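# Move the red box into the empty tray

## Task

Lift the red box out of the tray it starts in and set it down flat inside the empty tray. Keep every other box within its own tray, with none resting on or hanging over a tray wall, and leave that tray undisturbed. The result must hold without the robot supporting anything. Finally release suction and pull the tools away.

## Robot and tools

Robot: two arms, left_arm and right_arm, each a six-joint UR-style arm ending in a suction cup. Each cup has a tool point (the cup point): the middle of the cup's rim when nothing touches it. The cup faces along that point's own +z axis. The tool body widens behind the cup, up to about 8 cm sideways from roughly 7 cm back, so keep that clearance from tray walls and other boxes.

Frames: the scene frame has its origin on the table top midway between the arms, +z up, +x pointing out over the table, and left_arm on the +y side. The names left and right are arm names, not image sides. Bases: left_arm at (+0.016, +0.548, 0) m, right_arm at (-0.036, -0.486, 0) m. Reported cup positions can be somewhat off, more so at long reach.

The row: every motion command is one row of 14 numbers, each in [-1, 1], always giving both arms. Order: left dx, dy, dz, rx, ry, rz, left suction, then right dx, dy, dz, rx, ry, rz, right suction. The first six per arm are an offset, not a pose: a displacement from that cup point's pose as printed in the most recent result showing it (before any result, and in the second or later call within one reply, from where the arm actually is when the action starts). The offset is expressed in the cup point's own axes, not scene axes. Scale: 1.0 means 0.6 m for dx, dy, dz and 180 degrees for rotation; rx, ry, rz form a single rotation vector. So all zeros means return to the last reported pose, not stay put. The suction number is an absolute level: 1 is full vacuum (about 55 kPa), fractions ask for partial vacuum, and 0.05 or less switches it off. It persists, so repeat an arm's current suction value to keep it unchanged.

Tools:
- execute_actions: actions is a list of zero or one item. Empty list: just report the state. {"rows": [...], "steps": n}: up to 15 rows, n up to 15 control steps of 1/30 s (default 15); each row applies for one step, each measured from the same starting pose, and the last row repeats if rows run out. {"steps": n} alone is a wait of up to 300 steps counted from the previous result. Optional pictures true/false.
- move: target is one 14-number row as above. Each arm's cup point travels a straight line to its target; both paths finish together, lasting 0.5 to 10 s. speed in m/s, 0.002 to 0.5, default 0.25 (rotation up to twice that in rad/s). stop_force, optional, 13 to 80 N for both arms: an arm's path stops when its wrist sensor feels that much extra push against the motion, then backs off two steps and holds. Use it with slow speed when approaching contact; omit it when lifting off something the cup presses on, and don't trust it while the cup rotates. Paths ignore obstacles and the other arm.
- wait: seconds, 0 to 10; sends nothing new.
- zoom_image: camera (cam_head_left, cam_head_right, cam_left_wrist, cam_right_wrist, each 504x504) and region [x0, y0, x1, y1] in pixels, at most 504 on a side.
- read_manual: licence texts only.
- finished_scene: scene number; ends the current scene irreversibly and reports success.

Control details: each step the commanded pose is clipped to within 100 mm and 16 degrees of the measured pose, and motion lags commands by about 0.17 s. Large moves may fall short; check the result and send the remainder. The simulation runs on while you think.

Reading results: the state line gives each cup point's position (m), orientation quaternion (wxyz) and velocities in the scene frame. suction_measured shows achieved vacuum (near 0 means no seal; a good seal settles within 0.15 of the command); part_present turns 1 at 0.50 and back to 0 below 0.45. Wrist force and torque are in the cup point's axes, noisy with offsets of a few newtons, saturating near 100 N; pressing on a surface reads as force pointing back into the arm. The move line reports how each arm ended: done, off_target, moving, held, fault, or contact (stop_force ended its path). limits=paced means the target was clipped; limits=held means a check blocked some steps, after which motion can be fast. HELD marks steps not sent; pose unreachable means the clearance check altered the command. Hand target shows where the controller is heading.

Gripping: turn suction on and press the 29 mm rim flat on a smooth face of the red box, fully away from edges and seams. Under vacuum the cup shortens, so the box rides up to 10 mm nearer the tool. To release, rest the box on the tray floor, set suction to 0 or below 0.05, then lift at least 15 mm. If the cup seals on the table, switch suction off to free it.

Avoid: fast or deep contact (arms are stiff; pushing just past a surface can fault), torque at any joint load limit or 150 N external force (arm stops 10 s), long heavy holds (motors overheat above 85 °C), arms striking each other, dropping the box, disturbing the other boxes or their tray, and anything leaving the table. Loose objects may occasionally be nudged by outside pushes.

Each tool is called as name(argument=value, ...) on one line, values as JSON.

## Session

execute_actions(actions=[])

Scene clock: 0.00 s of 4800.00 s.
left_arm: end_effector_position=(+0.6398, +0.4647, +0.2268) suction_measured=0.00 part_present=0 end_effector_quat_wxyz=(-0.000, -0.193, +0.981, -0.000) end_effector_velocity=(-0.001, +0.000, -0.001) end_effector_angular_velocity=(+0.001, +0.002, +0.000) | right_arm: end_effector_position=(+0.5934, -0.4690, +0.2279) suction_measured=0.00 part_present=0 end_effector_quat_wxyz=(+0.001, +0.245, +0.970, +0.000) end_effector_velocity=(+0.000, +0.000, +0.000) end_effector_angular_velocity=(+0.001, -0.002, +0.001)
Joint positions: left_arm=[-0.279 -1.555  2.144 -2.159 -1.571  2.339] | right_arm=[-0.279 -1.556  2.143 -2.159 -1.57  -2.9  ]
Joint velocities: left_arm=[ 0.    -0.     0.001  0.001 -0.    -0.   ] | right_arm=[ 0.     0.     0.    -0.001  0.001 -0.001]
Joint torques (N m, as the arm reports them, + toward a larger angle): no reading
Motor temperatures (°C, as the motors report them): left_arm=[26 28 27 30 31 32] | right_arm=[25 26 29 37 33 31]
Wrist force (N, on the end effector, along its own x y z axes, offset not removed): no reading
Wrist torque (N m, same axes, about the end effector's origin, offset not removed): no reading
Hand target (left_arm): +0.640, +0.465, +0.227; -0.000, -0.193, +0.981, -0.000
Hand target (right_arm): +0.593, -0.469, +0.228; +0.001, +0.245, +0.970, +0.000

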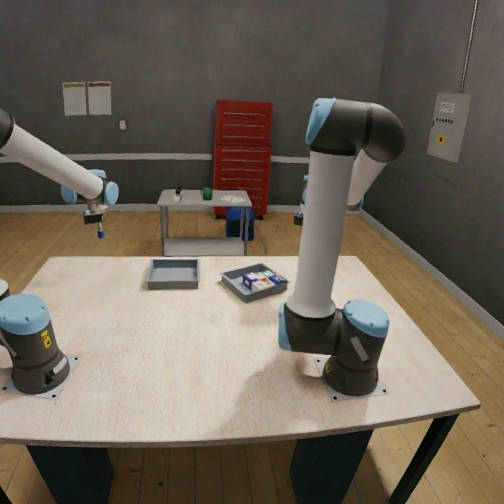

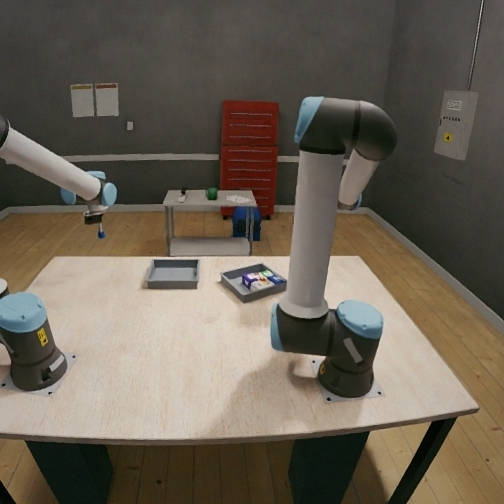

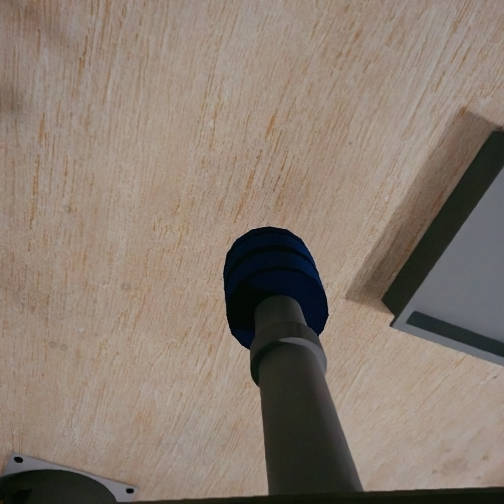

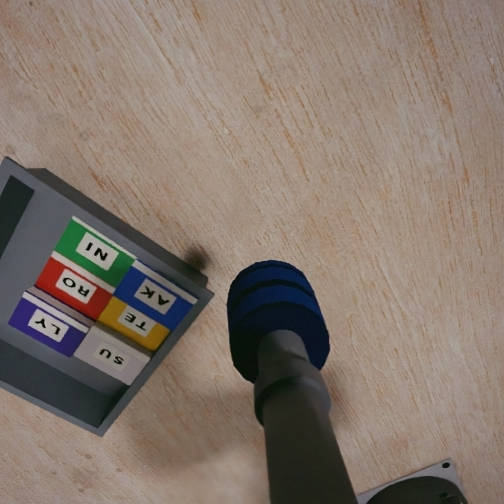

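move(target=[0,0,0,0,0,0,0,0.148,0.333,0.1,0,0,0,0], speed=0.35)

Scene clock: 15.83 s of 4800.00 s.
left_arm: end_effector_position=(+0.6398, +0.4647, +0.2268) suction_measured=0.00 part_present=0 end_effector_quat_wxyz=(-0.000, -0.193, +0.981, -0.000) end_effector_velocity=(-0.001, +0.000, -0.001) end_effector_angular_velocity=(+0.001, +0.002, -0.000) | right_arm: end_effector_position=(+0.6105, -0.2511, +0.1680) suction_measured=0.00 part_present=0 end_effector_quat_wxyz=(+0.000, +0.245, +0.970, +0.000) end_effector_velocity=(+0.001, +0.002, -0.001) end_effector_angular_velocity=(-0.000, -0.000, +0.002)
Joint positions: left_arm=[-0.279 -1.555  2.144 -2.159 -1.571  2.339] | right_arm=[ 0.067 -1.395  2.093 -2.269 -1.57  -2.554]
Joint velocities: left_arm=[-0.     0.001  0.002 -0.     0.     0.   ] | right_arm=[ 0.003  0.003 -0.003 -0.001 -0.     0.002]
Joint torques (N m, as the arm reports them, + toward a larger angle): left_arm=[  1.07 -40.93 -37.43  -3.45   0.75  -0.04] | right_arm=[ 16.53 -41.74 -40.43  -6.56  -2.75   2.58]
Motor temperatures (°C, as the motors report them): left_arm=[26 28 27 30 31 32] | right_arm=[25 26 29 37 33 31]
Wrist force (N, on the end effector, along its own x y z axes, offset not removed): left_arm=[-2.4 0.0 -1.7] | right_arm=[-2.1 3.1 0.3]
Wrist torque (N m, same axes, about the end effector's origin, offset not removed): left_arm=[0.16 0.52 -0.24] | right_arm=[0.55 0.32 -0.04]
Hand target (left_arm): +0.640, +0.465, +0.227; -0.000, -0.193, +0.981, -0.000
Hand target (right_arm): +0.611, -0.251, +0.168; +0.000, +0.245, +0.970, +0.000
Off the commanded pose (left_arm): 0.000 m, 0 deg.
Off the commanded pose (right_arm): 0.000 m, 0 deg.
After step 90, 11.47 s passed at rest.
move: done

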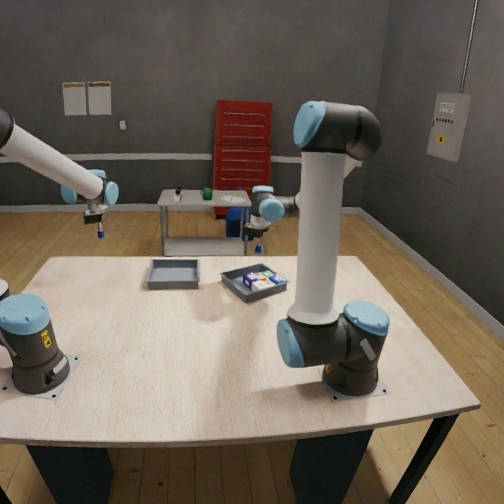

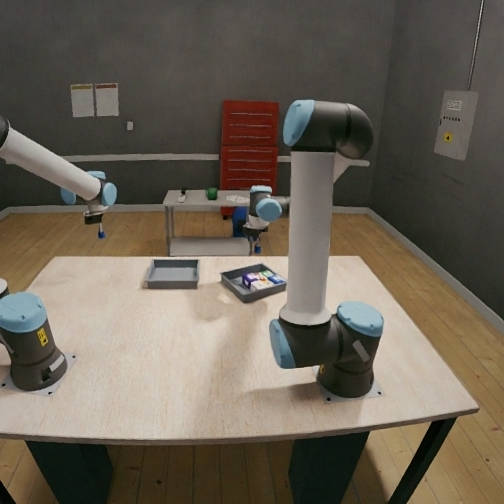

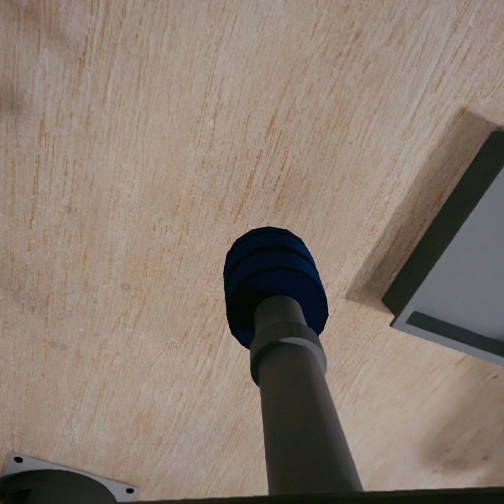

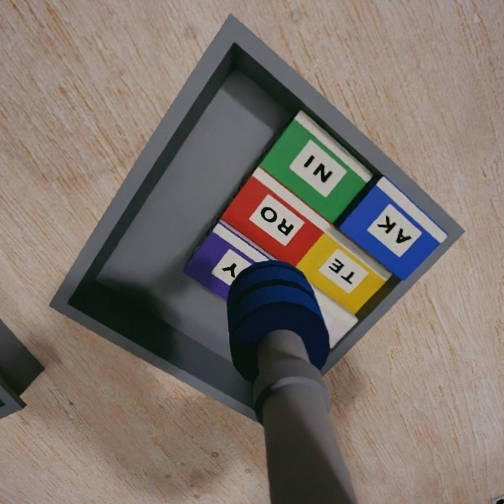

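move(target=[0,0,0,0,0,0,0,0,0,0.11,0,0,0,0], speed=0.15)

zoom_image(camera="cam_head_left", region=[205,235,305,315])

Scene clock: 23.60 s of 4800.00 s.
left_arm: end_effector_position=(+0.6398, +0.4647, +0.2268) suction_measured=0.00 part_present=0 end_effector_quat_wxyz=(-0.000, -0.193, +0.981, -0.000) end_effector_velocity=(-0.000, +0.000, -0.000) end_effector_angular_velocity=(+0.000, +0.001, +0.000) | right_arm: end_effector_position=(+0.6105, -0.2511, +0.1022) suction_measured=0.00 part_present=0 end_effector_quat_wxyz=(+0.000, +0.245, +0.970, +0.000) end_effector_velocity=(+0.000, -0.000, -0.002) end_effector_angular_velocity=(-0.001, -0.000, -0.001)
Joint positions: left_arm=[-0.279 -1.555  2.144 -2.159 -1.571  2.339] | right_arm=[ 0.067 -1.308  2.137 -2.401 -1.57  -2.554]
Joint velocities: left_arm=[ 0.     0.    -0.     0.001 -0.    -0.   ] | right_arm=[ 0.     0.003  0.001 -0.005 -0.001  0.001]
Joint torques (N m, as the arm reports them, + toward a larger angle): left_arm=[  2.73 -41.25 -38.39  -3.66   0.48  -0.05] | right_arm=[ -9.5  -41.11 -24.29  -6.66  -0.14   0.19]
Motor temperatures (°C, as the motors report them): left_arm=[26 28 27 30 31 32] | right_arm=[25 26 29 37 33 31]
Wrist force (N, on the end effector, along its own x y z axes, offset not removed): left_arm=[-2.3 0.8 -1.2] | right_arm=[-3.2 3.7 -0.1]
Wrist torque (N m, same axes, about the end effector's origin, offset not removed): left_arm=[0.29 0.43 -0.25] | right_arm=[0.72 0.44 0.07]
Hand target (left_arm): +0.640, +0.465, +0.227; -0.000, -0.193, +0.981, -0.000
Hand target (right_arm): +0.610, -0.251, +0.102; +0.000, +0.245, +0.970, +0.000
Off the commanded pose (left_arm): 0.000 m, 0 deg.
Off the commanded pose (right_arm): 0.000 m, 0 deg.
After step 90, 3.77 s passed at rest.
move: done

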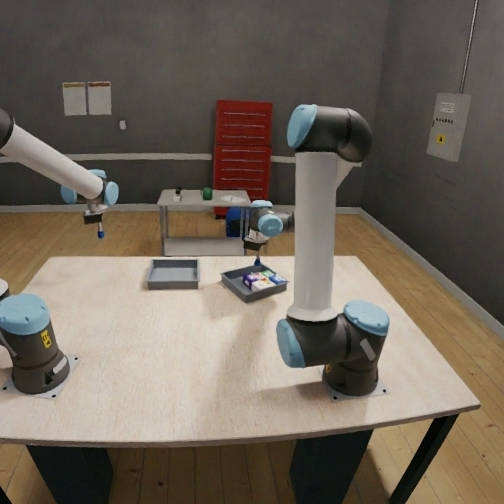

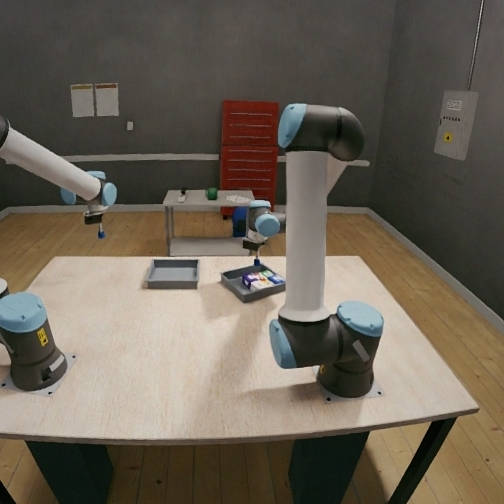

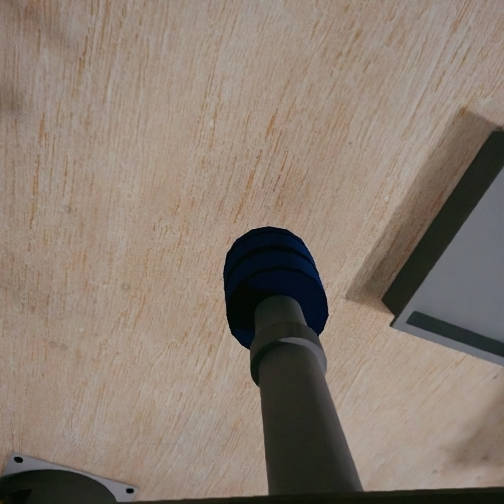

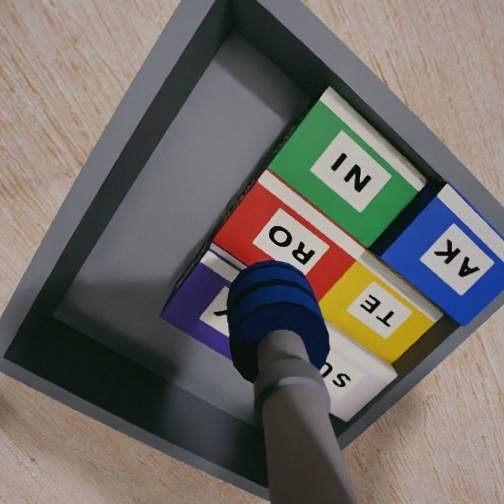

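Region (205, 235, 305, 315) of cam_head_left's 504x504 image, scaled by 5.040, with more detail than that image has; it fills the top 403 rows of this view, and the rest is white.

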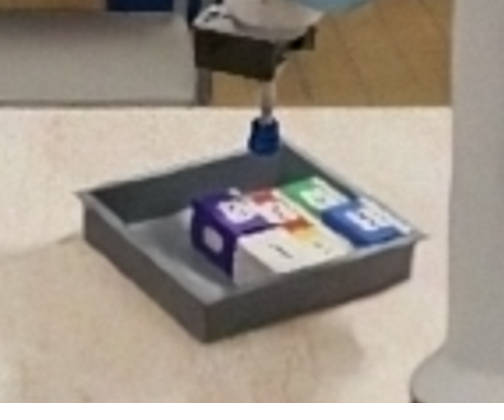

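move(target=[0,0,0,0,0,0,0,-0.007,-0.01,0.055,0,0,0,0], speed=0.08)

Scene clock: 35.87 s of 4800.00 s.
left_arm: end_effector_position=(+0.6398, +0.4647, +0.2268) suction_measured=0.00 part_present=0 end_effector_quat_wxyz=(-0.000, -0.193, +0.981, -0.000) end_effector_velocity=(-0.000, +0.000, -0.000) end_effector_angular_velocity=(+0.000, +0.000, +0.000) | right_arm: end_effector_position=(+0.6113, -0.2583, +0.0694) suction_measured=0.00 part_present=0 end_effector_quat_wxyz=(+0.000, +0.245, +0.970, +0.000) end_effector_velocity=(-0.000, -0.000, -0.002) end_effector_angular_velocity=(-0.001, +0.001, +0.001)
Joint positions: left_arm=[-0.279 -1.555  2.144 -2.159 -1.571  2.339] | right_arm=[ 0.056 -1.262  2.158 -2.467 -1.57  -2.565]
Joint velocities: left_arm=[ 0.  0.  0. -0.  0. -0.] | right_arm=[-0.     0.003  0.001 -0.003 -0.001 -0.001]
Joint torques (N m, as the arm reports them, + toward a larger angle): left_arm=[  1.38 -41.46 -37.59  -3.71   0.34  -0.15] | right_arm=[-18.16 -46.94 -19.84  -6.39  -0.92  -2.38]
Motor temperatures (°C, as the motors report them): left_arm=[26 28 27 30 31 32] | right_arm=[25 26 29 37 33 31]
Wrist force (N, on the end effector, along its own x y z axes, offset not removed): left_arm=[-2.5 -0.6 0.4] | right_arm=[-3.4 3.4 -0.5]
Wrist torque (N m, same axes, about the end effector's origin, offset not removed): left_arm=[0.07 0.58 -0.24] | right_arm=[0.57 0.50 -0.04]
Hand target (left_arm): +0.640, +0.465, +0.227; -0.000, -0.193, +0.981, -0.000
Hand target (right_arm): +0.611, -0.258, +0.069; +0.000, +0.245, +0.970, +0.000
Off the commanded pose (left_arm): 0.000 m, 0 deg.
Off the commanded pose (right_arm): 0.000 m, 0 deg.
After step 90, 8.33 s passed at rest.
move: done

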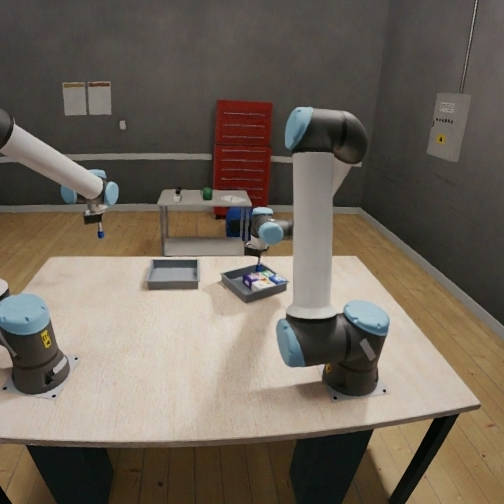

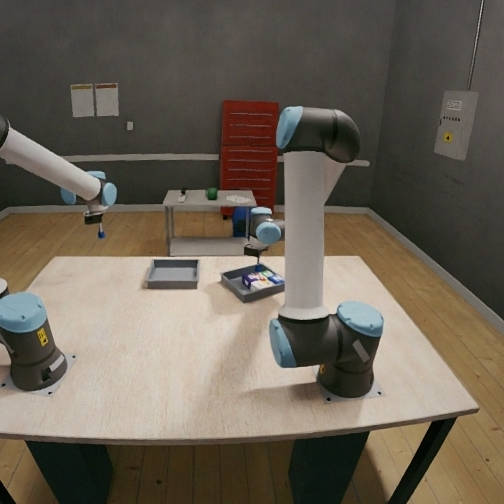

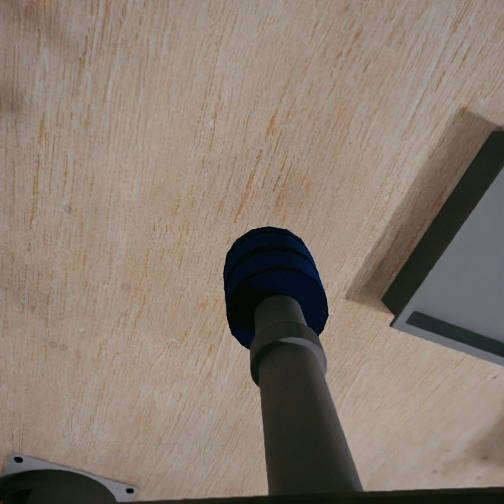

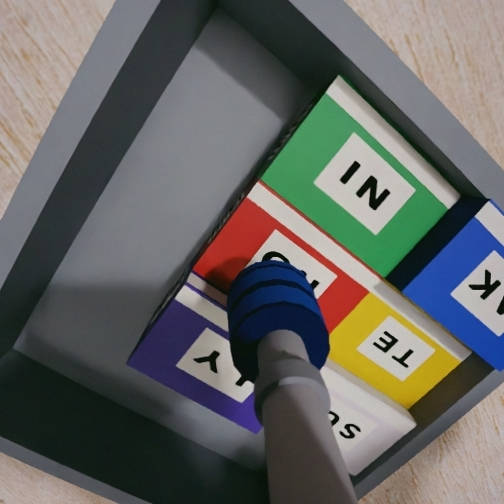

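move(target=[0,0,0,0,0,0,0,0,0,0.07,0,0,0,1], speed=0.01, stop_force=13)

Scene clock: 44.60 s of 4800.00 s.
left_arm: end_effector_position=(+0.6398, +0.4647, +0.2268) suction_measured=0.00 part_present=0 end_effector_quat_wxyz=(-0.000, -0.193, +0.981, -0.000) end_effector_velocity=(-0.000, +0.000, -0.000) end_effector_angular_velocity=(-0.001, -0.001, +0.000) | right_arm: end_effector_position=(+0.6114, -0.2583, +0.0281) suction_measured=0.89 part_present=1 end_effector_quat_wxyz=(+0.000, +0.245, +0.970, +0.000) end_effector_velocity=(-0.001, +0.000, +0.001) end_effector_angular_velocity=(+0.002, +0.004, +0.001)
Joint positions: left_arm=[-0.279 -1.555  2.144 -2.159 -1.571  2.339] | right_arm=[ 0.056 -1.196  2.174 -2.55  -1.57  -2.565]
Joint velocities: left_arm=[ 0.    -0.     0.001 -0.002 -0.    -0.   ] | right_arm=[-0.    -0.002 -0.     0.006  0.002 -0.001]
Joint torques (N m, as the arm reports them, + toward a larger angle): left_arm=[  0.67 -41.56 -37.79  -3.35   0.29  -0.03] | right_arm=[ 15.94 -50.34 -16.12   1.83   3.84   3.13]
Motor temperatures (°C, as the motors report them): left_arm=[26 28 27 30 31 32] | right_arm=[25 26 29 37 33 31]
Wrist force (N, on the end effector, along its own x y z axes, offset not removed): left_arm=[-2.3 -0.7 -1.1] | right_arm=[4.6 -2.4 -27.2]
Wrist torque (N m, same axes, about the end effector's origin, offset not removed): left_arm=[0.06 0.42 -0.24] | right_arm=[0.27 0.20 -0.06]
Hand target (left_arm): +0.640, +0.465, +0.227; -0.000, -0.193, +0.981, -0.000
Hand target (right_arm): +0.611, -0.258, +0.028; +0.000, +0.245, +0.970, +0.000
Off the commanded pose (left_arm): 0.000 m, 0 deg.
Off the commanded pose (right_arm): 0.001 m, 0 deg.
After step 90, 1.20 s passed at rest.
move: contact (right_arm)

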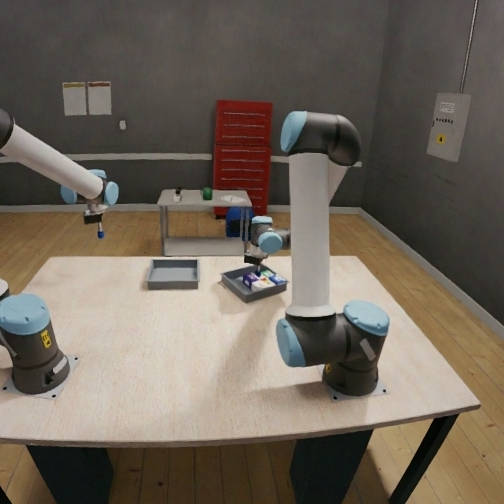

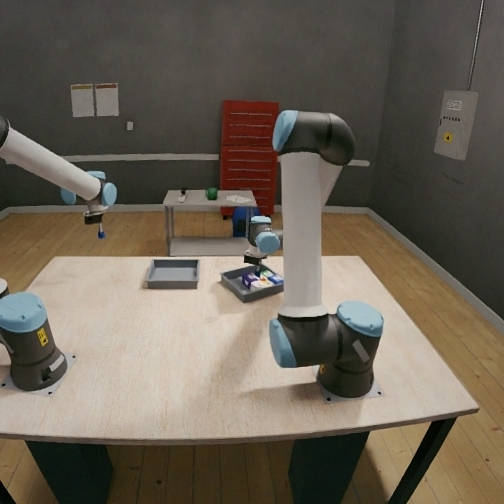

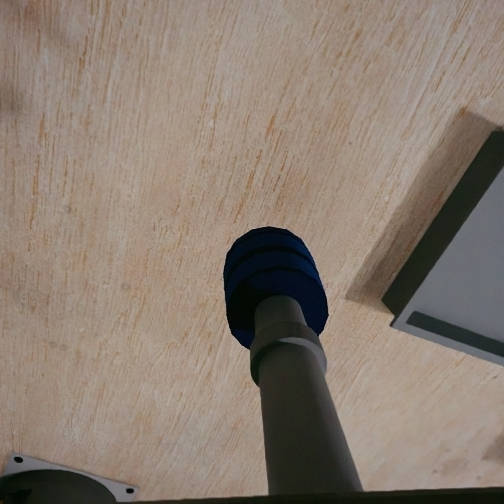

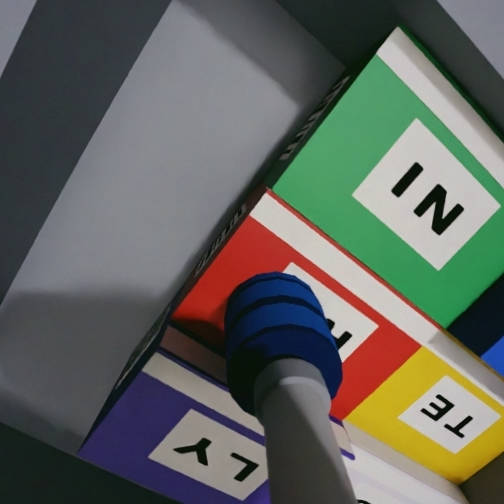

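move(target=[0,0,0,0,0,0,0,0,0,-0.2,0,0,0,1], speed=0.04)

Scene clock: 51.70 s of 4800.00 s.
left_arm: end_effector_position=(+0.6398, +0.4647, +0.2268) suction_measured=0.00 part_present=0 end_effector_quat_wxyz=(-0.000, -0.193, +0.981, -0.000) end_effector_velocity=(-0.000, +0.000, -0.000) end_effector_angular_velocity=(+0.000, +0.001, -0.000) | right_arm: end_effector_position=(+0.6113, -0.2583, +0.1480) suction_measured=0.89 part_present=1 end_effector_quat_wxyz=(+0.001, +0.245, +0.970, +0.000) end_effector_velocity=(+0.000, -0.000, +0.002) end_effector_angular_velocity=(+0.000, -0.000, -0.001)
Joint positions: left_arm=[-0.279 -1.555  2.144 -2.159 -1.571  2.339] | right_arm=[ 0.056 -1.373  2.111 -2.31  -1.57  -2.565]
Joint velocities: left_arm=[-0.    -0.     0.     0.001 -0.    -0.   ] | right_arm=[-0.    -0.003 -0.002  0.004  0.     0.   ]
Joint torques (N m, as the arm reports them, + toward a larger angle): left_arm=[  2.81 -41.25 -37.64  -3.48   0.25   0.01] | right_arm=[ 14.75 -65.37 -39.83  -2.14   3.56   1.82]
Motor temperatures (°C, as the motors report them): left_arm=[26 28 27 30 31 32] | right_arm=[25 26 29 37 33 31]
Wrist force (N, on the end effector, along its own x y z axes, offset not removed): left_arm=[-4.5 2.9 -0.5] | right_arm=[-1.9 1.3 0.8]
Wrist torque (N m, same axes, about the end effector's origin, offset not removed): left_arm=[0.51 0.82 -0.22] | right_arm=[0.36 0.29 -0.06]
Hand target (left_arm): +0.640, +0.465, +0.227; -0.000, -0.193, +0.981, -0.000
Hand target (right_arm): +0.611, -0.258, +0.148; +0.000, +0.245, +0.970, +0.000
Off the commanded pose (left_arm): 0.000 m, 0 deg.
Off the commanded pose (right_arm): 0.000 m, 0 deg.
After step 90, 0.70 s passed at rest.
move: done

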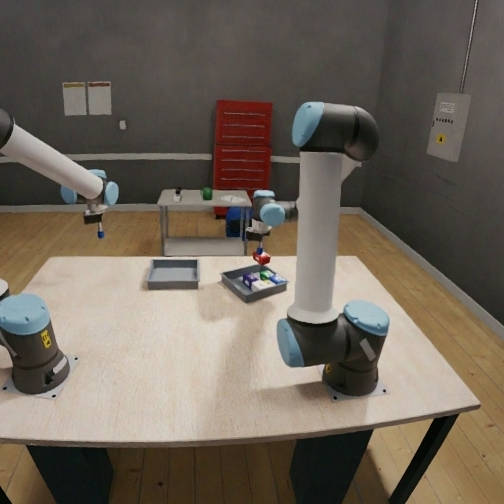

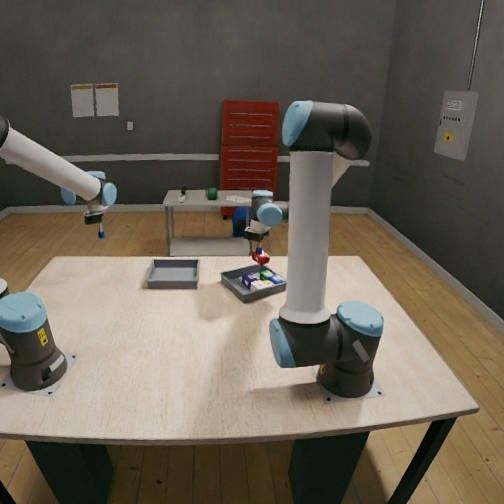

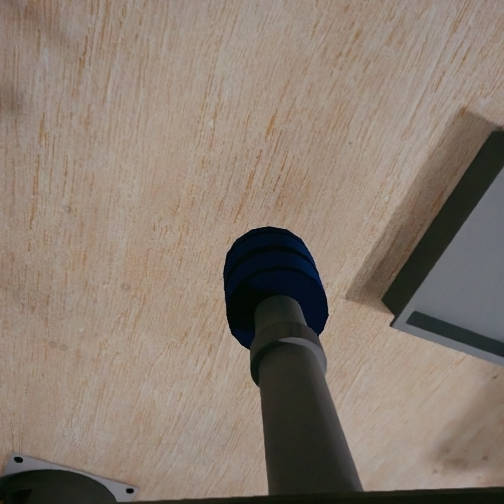

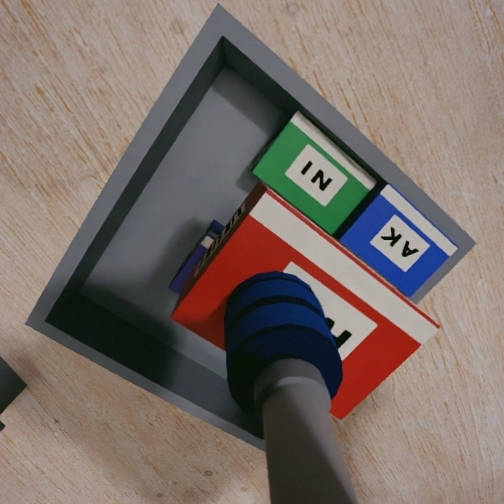

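move(target=[0,0.2,0,0,0,0,0,0.311,0.646,0,0,0,0,1])

Scene clock: 65.53 s of 4800.00 s.
left_arm: end_effector_position=(+0.5941, +0.5757, +0.2269) suction_measured=0.00 part_present=0 end_effector_quat_wxyz=(-0.000, -0.193, +0.981, -0.000) end_effector_velocity=(+0.001, +0.000, -0.000) end_effector_angular_velocity=(-0.000, -0.001, +0.000) | right_arm: end_effector_position=(+0.6316, +0.1714, +0.1480) suction_measured=0.89 part_present=1 end_effector_quat_wxyz=(+0.000, +0.245, +0.970, +0.001) end_effector_velocity=(+0.000, +0.001, -0.000) end_effector_angular_velocity=(-0.002, +0.001, -0.002)
Joint positions: left_arm=[-0.124 -1.643  2.228 -2.156 -1.571  2.494] | right_arm=[ 0.565 -1.024  1.592 -2.14  -1.57  -2.056]
Joint velocities: left_arm=[ 0.001  0.002 -0.001 -0.002 -0.     0.001] | right_arm=[ 0.001  0.002 -0.004  0.004 -0.001  0.003]
Joint torques (N m, as the arm reports them, + toward a larger angle): left_arm=[ 19.32 -51.58 -27.75  -1.47  -2.05   2.85] | right_arm=[ 18.49 -69.53 -42.54  -0.61  -3.05   3.65]
Motor temperatures (°C, as the motors report them): left_arm=[26 28 27 30 31 32] | right_arm=[25 26 29 37 33 31]
Wrist force (N, on the end effector, along its own x y z axes, offset not removed): left_arm=[-1.7 0.4 1.2] | right_arm=[-3.9 3.8 4.1]
Wrist torque (N m, same axes, about the end effector's origin, offset not removed): left_arm=[0.28 0.42 -0.26] | right_arm=[0.62 0.57 -0.04]
Hand target (left_arm): +0.594, +0.576, +0.227; -0.000, -0.193, +0.981, -0.000
Hand target (right_arm): +0.632, +0.172, +0.148; +0.000, +0.245, +0.970, +0.001
Off the commanded pose (left_arm): 0.000 m, 0 deg.
Off the commanded pose (right_arm): 0.000 m, 0 deg.
After step 90, 8.43 s passed at rest.
move: done

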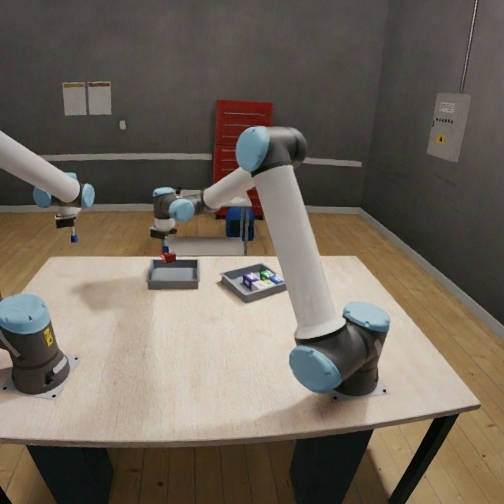

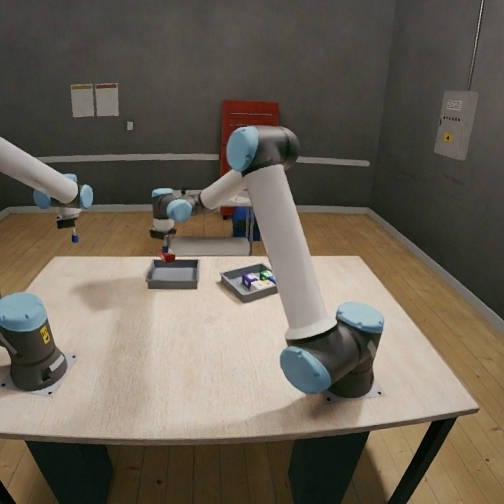

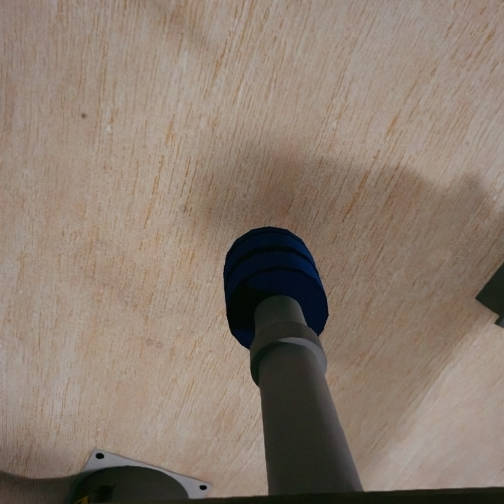

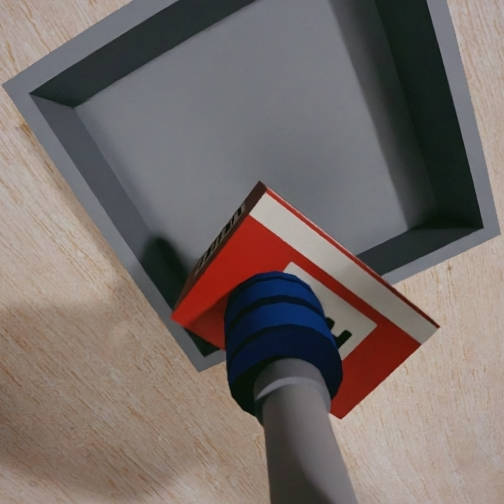

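move(target=[0,0,0,0,0,0,0,-0.058,0.045,0,0,0,0,1], speed=0.12)

move(target=[0,0,0,0,0,0,0,0,0,0.14,0,0,0,1], speed=0.08)

Scene clock: 72.47 s of 4800.00 s.
left_arm: end_effector_position=(+0.5941, +0.5757, +0.2269) suction_measured=0.00 part_present=0 end_effector_quat_wxyz=(-0.000, -0.193, +0.981, -0.000) end_effector_velocity=(+0.000, -0.000, -0.000) end_effector_angular_velocity=(-0.000, -0.001, -0.001) | right_arm: end_effector_position=(+0.6747, +0.1784, +0.1480) suction_measured=0.89 part_present=1 end_effector_quat_wxyz=(+0.000, +0.245, +0.970, +0.001) end_effector_velocity=(+0.003, +0.000, +0.000) end_effector_angular_velocity=(-0.001, -0.000, +0.000)
Joint positions: left_arm=[-0.124 -1.643  2.228 -2.156 -1.571  2.494] | right_arm=[ 0.546 -0.973  1.506 -2.105 -1.571 -2.075]
Joint velocities: left_arm=[-0.001 -0.     0.    -0.001  0.     0.   ] | right_arm=[-0.001  0.003 -0.006  0.003 -0.001 -0.002]
Joint torques (N m, as the arm reports them, + toward a larger angle): left_arm=[ -3.18 -36.49 -32.03  -1.88  -0.95  -2.82] | right_arm=[-18.68 -83.89 -45.13  -0.05  -1.36  -2.57]
Motor temperatures (°C, as the motors report them): left_arm=[26 28 27 30 31 32] | right_arm=[25 26 29 37 33 31]
Wrist force (N, on the end effector, along its own x y z axes, offset not removed): left_arm=[-1.7 -0.5 -0.2] | right_arm=[-1.5 3.0 1.5]
Wrist torque (N m, same axes, about the end effector's origin, offset not removed): left_arm=[0.15 0.35 -0.17] | right_arm=[0.49 0.20 -0.12]
Hand target (left_arm): +0.594, +0.576, +0.227; -0.000, -0.193, +0.981, -0.000
Hand target (right_arm): +0.675, +0.179, +0.148; +0.000, +0.245, +0.970, +0.001
Off the commanded pose (left_arm): 0.000 m, 0 deg.
Off the commanded pose (right_arm): 0.000 m, 0 deg.
After step 90, 3.00 s passed at rest.
move: done

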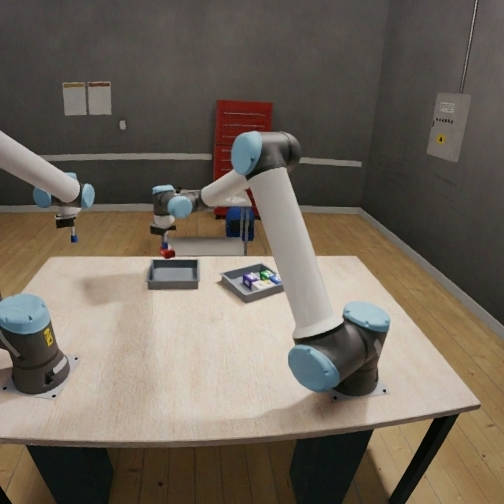

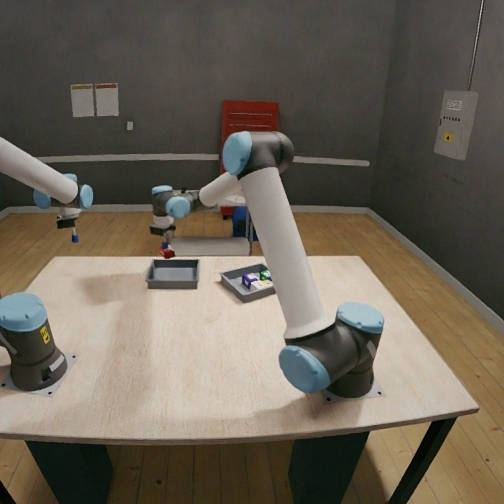

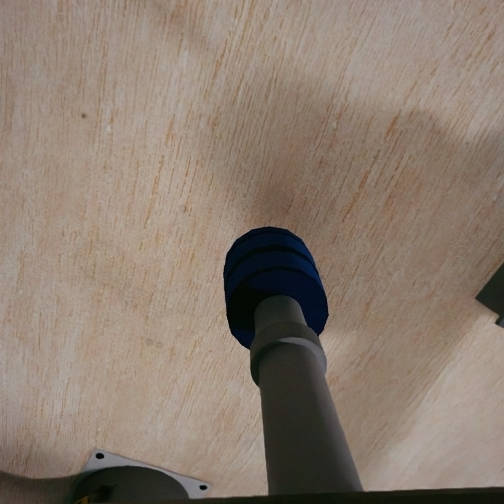

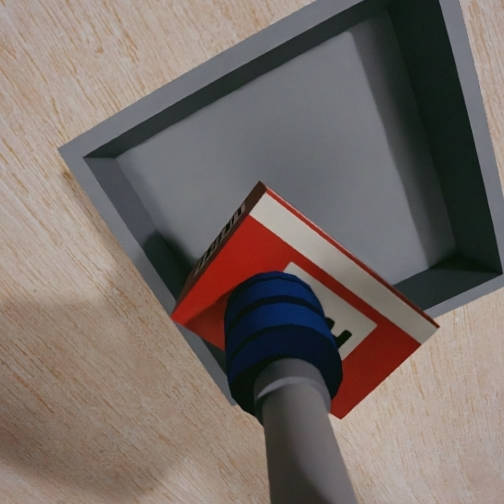

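Scene clock: 74.00 s of 4800.00 s.
left_arm: end_effector_position=(+0.5941, +0.5757, +0.2269) suction_measured=0.00 part_present=0 end_effector_quat_wxyz=(-0.000, -0.193, +0.981, -0.000) end_effector_velocity=(+0.001, -0.000, +0.001) end_effector_angular_velocity=(-0.000, -0.001, -0.000) | right_arm: end_effector_position=(+0.6748, +0.1784, +0.0642) suction_measured=0.89 part_present=1 end_effector_quat_wxyz=(+0.000, +0.245, +0.970, +0.001) end_effector_velocity=(-0.000, +0.000, -0.002) end_effector_angular_velocity=(+0.000, +0.000, +0.001)
Joint positions: left_arm=[-0.124 -1.643  2.228 -2.156 -1.571  2.494] | right_arm=[ 0.546 -0.897  1.548 -2.223 -1.571 -2.075]
Joint velocities: left_arm=[-0.    -0.    -0.001 -0.    -0.     0.   ] | right_arm=[ 0.     0.002  0.001 -0.003  0.    -0.   ]
Joint torques (N m, as the arm reports them, + toward a larger angle): left_arm=[ -1.37 -36.29 -31.47  -2.12  -0.68  -0.72] | right_arm=[ -0.36 -85.32 -27.53  -6.33  -1.86   0.84]
Motor temperatures (°C, as the motors report them): left_arm=[26 28 27 30 31 32] | right_arm=[25 26 29 37 33 31]
Wrist force (N, on the end effector, along its own x y z axes, offset not removed): left_arm=[-4.1 -1.6 0.0] | right_arm=[-3.9 2.6 0.6]
Wrist torque (N m, same axes, about the end effector's origin, offset not removed): left_arm=[-0.07 0.74 -0.19] | right_arm=[0.48 0.56 -0.03]
Hand target (left_arm): +0.594, +0.576, +0.227; -0.000, -0.193, +0.981, -0.000
Hand target (right_arm): +0.675, +0.178, +0.064; +0.000, +0.245, +0.970, +0.001
Off the commanded pose (left_arm): 0.000 m, 0 deg.
Off the commanded pose (right_arm): 0.000 m, 0 deg.
move: done

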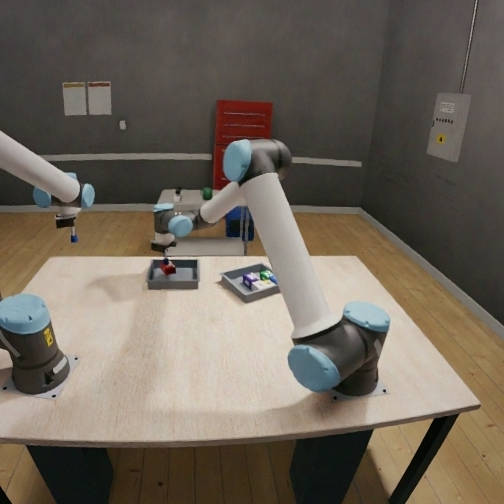

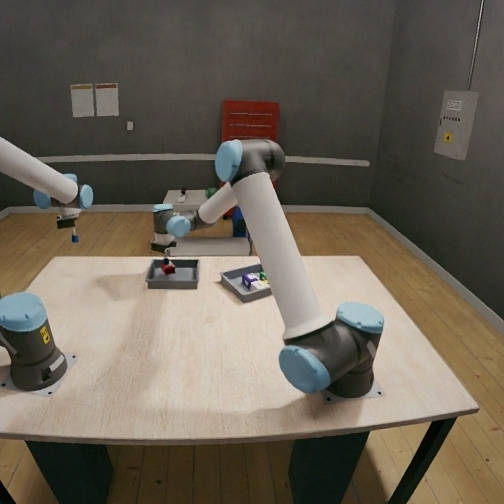

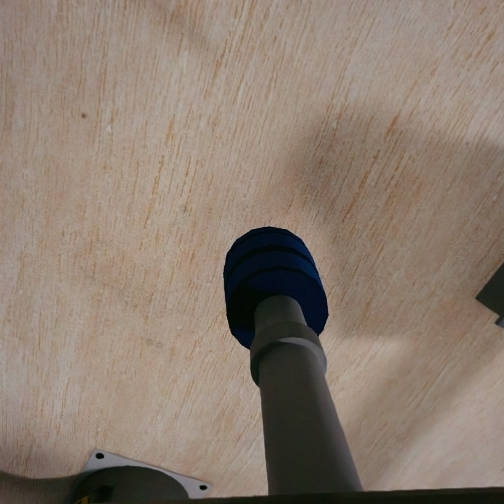

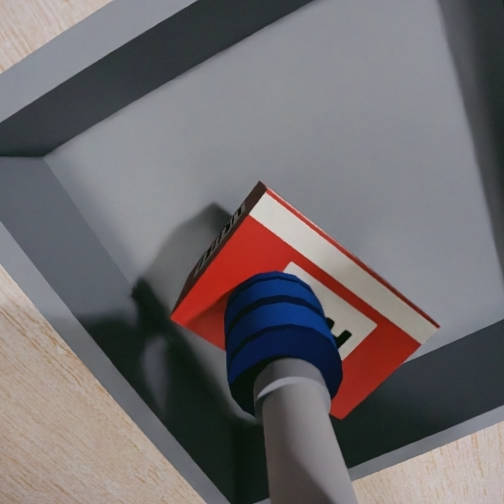

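move(target=[0,0,0,0,0,0,0,-0.055,-0.03,0,0,0,0,1], speed=0.08)

move(target=[0,0,0,0,0,0,0,0,0,0.075,0,0,0,1], speed=0.01, stop_force=13)

Scene clock: 84.07 s of 4800.00 s.
left_arm: end_effector_position=(+0.5941, +0.5757, +0.2269) suction_measured=0.00 part_present=0 end_effector_quat_wxyz=(-0.000, -0.193, +0.981, -0.000) end_effector_velocity=(+0.001, -0.000, +0.001) end_effector_angular_velocity=(-0.000, -0.000, +0.000) | right_arm: end_effector_position=(+0.6951, +0.1471, +0.0642) suction_measured=0.89 part_present=1 end_effector_quat_wxyz=(+0.000, +0.245, +0.970, +0.001) end_effector_velocity=(+0.002, -0.002, +0.000) end_effector_angular_velocity=(+0.000, -0.001, +0.000)
Joint positions: left_arm=[-0.124 -1.643  2.228 -2.156 -1.571  2.494] | right_arm=[ 0.507 -0.905  1.562 -2.23  -1.571 -2.114]
Joint velocities: left_arm=[ 0.     0.    -0.002  0.001 -0.    -0.   ] | right_arm=[-0.002 -0.     0.001 -0.002 -0.001 -0.003]
Joint torques (N m, as the arm reports them, + toward a larger angle): left_arm=[ -1.09 -35.62 -32.    -1.94  -0.89   1.55] | right_arm=[-15.85 -99.53 -26.85  -6.56  -2.34  -3.22]
Motor temperatures (°C, as the motors report them): left_arm=[26 28 27 30 31 32] | right_arm=[25 26 29 37 33 31]
Wrist force (N, on the end effector, along its own x y z axes, offset not removed): left_arm=[-2.1 0.7 -2.1] | right_arm=[-2.1 3.8 2.6]
Wrist torque (N m, same axes, about the end effector's origin, offset not removed): left_arm=[0.22 0.52 -0.26] | right_arm=[0.65 0.35 -0.14]
Hand target (left_arm): +0.594, +0.576, +0.227; -0.000, -0.193, +0.981, -0.000
Hand target (right_arm): +0.695, +0.147, +0.064; +0.000, +0.245, +0.970, +0.001
Off the commanded pose (left_arm): 0.000 m, 0 deg.
Off the commanded pose (right_arm): 0.000 m, 0 deg.
After step 90, 6.10 s passed at rest.
move: done

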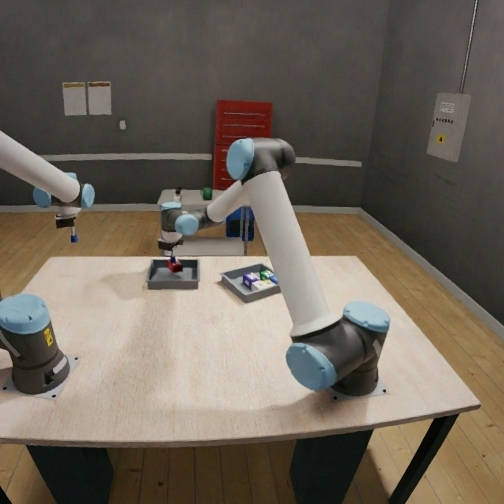

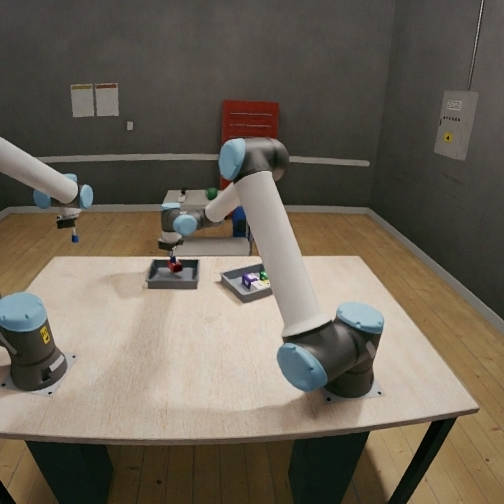

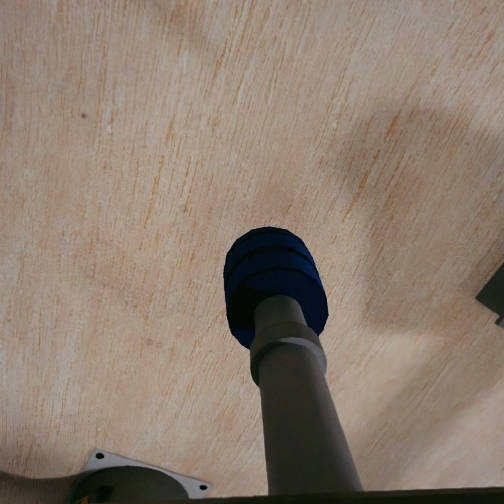

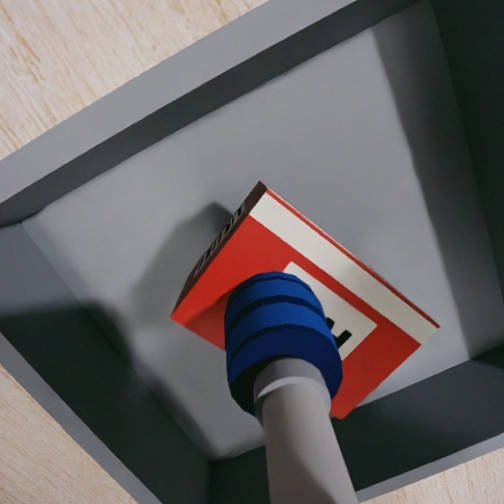

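Scene clock: 88.03 s of 4800.00 s.
left_arm: end_effector_position=(+0.5941, +0.5757, +0.2269) suction_measured=0.00 part_present=0 end_effector_quat_wxyz=(-0.000, -0.193, +0.981, -0.000) end_effector_velocity=(+0.002, -0.001, +0.001) end_effector_angular_velocity=(-0.001, -0.003, -0.000) | right_arm: end_effector_position=(+0.6952, +0.1471, +0.0287) suction_measured=0.89 part_present=1 end_effector_quat_wxyz=(+0.000, +0.245, +0.970, +0.001) end_effector_velocity=(-0.001, -0.000, +0.001) end_effector_angular_velocity=(-0.001, +0.005, -0.001)
Joint positions: left_arm=[-0.124 -1.643  2.228 -2.156 -1.571  2.494] | right_arm=[ 0.507 -0.868  1.574 -2.278 -1.571 -2.114]
Joint velocities: left_arm=[-0.     0.001 -0.002 -0.002 -0.    -0.   ] | right_arm=[ 0.    -0.002  0.     0.007  0.001  0.001]
Joint torques (N m, as the arm reports them, + toward a larger angle): left_arm=[ -0.65 -36.67 -32.65  -2.06  -0.89   1.73] | right_arm=[ 16.04 -75.19 -22.38   1.27  -2.17   2.42]
Motor temperatures (°C, as the motors report them): left_arm=[26 28 27 30 31 32] | right_arm=[25 26 29 37 33 31]
Wrist force (N, on the end effector, along its own x y z axes, offset not removed): left_arm=[-2.8 -0.9 0.5] | right_arm=[1.3 -4.2 -26.9]
Wrist torque (N m, same axes, about the end effector's origin, offset not removed): left_arm=[0.07 0.55 -0.22] | right_arm=[0.35 0.34 -0.06]
Hand target (left_arm): +0.594, +0.576, +0.227; -0.000, -0.193, +0.981, -0.000
Hand target (right_arm): +0.695, +0.147, +0.029; +0.000, +0.245, +0.970, +0.001
Off the commanded pose (left_arm): 0.000 m, 0 deg.
Off the commanded pose (right_arm): 0.009 m, 0 deg.
move: contact (right_arm)

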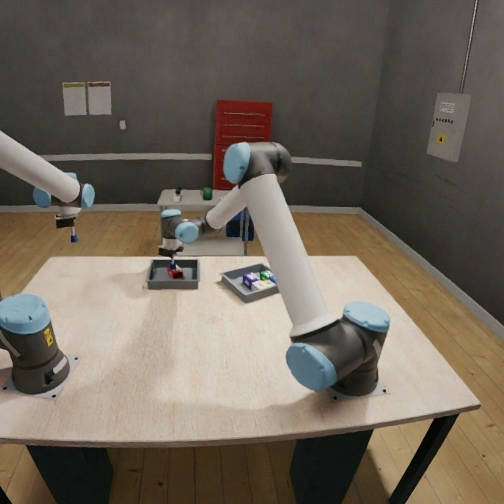

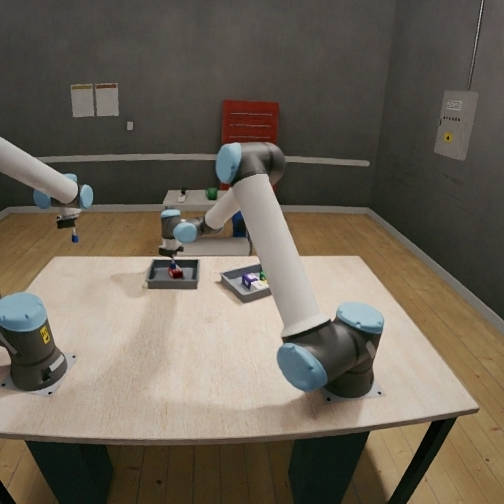

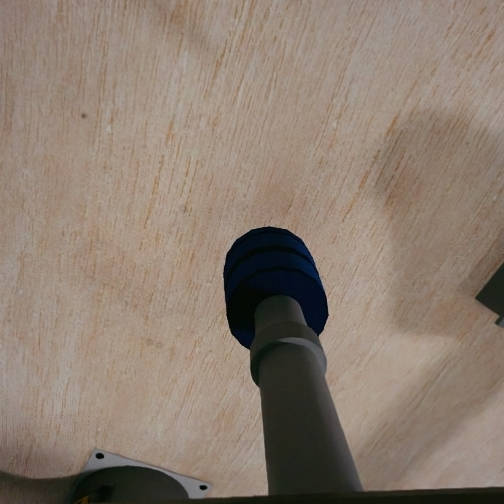

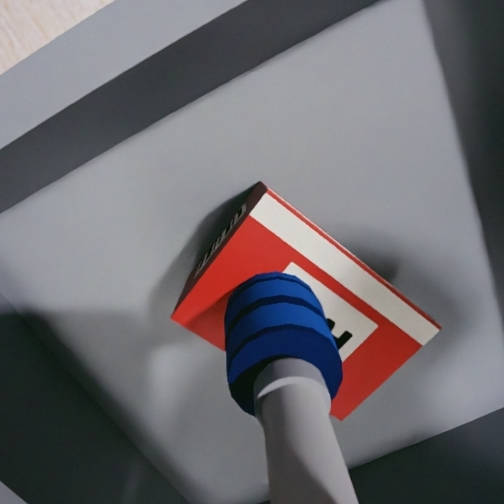

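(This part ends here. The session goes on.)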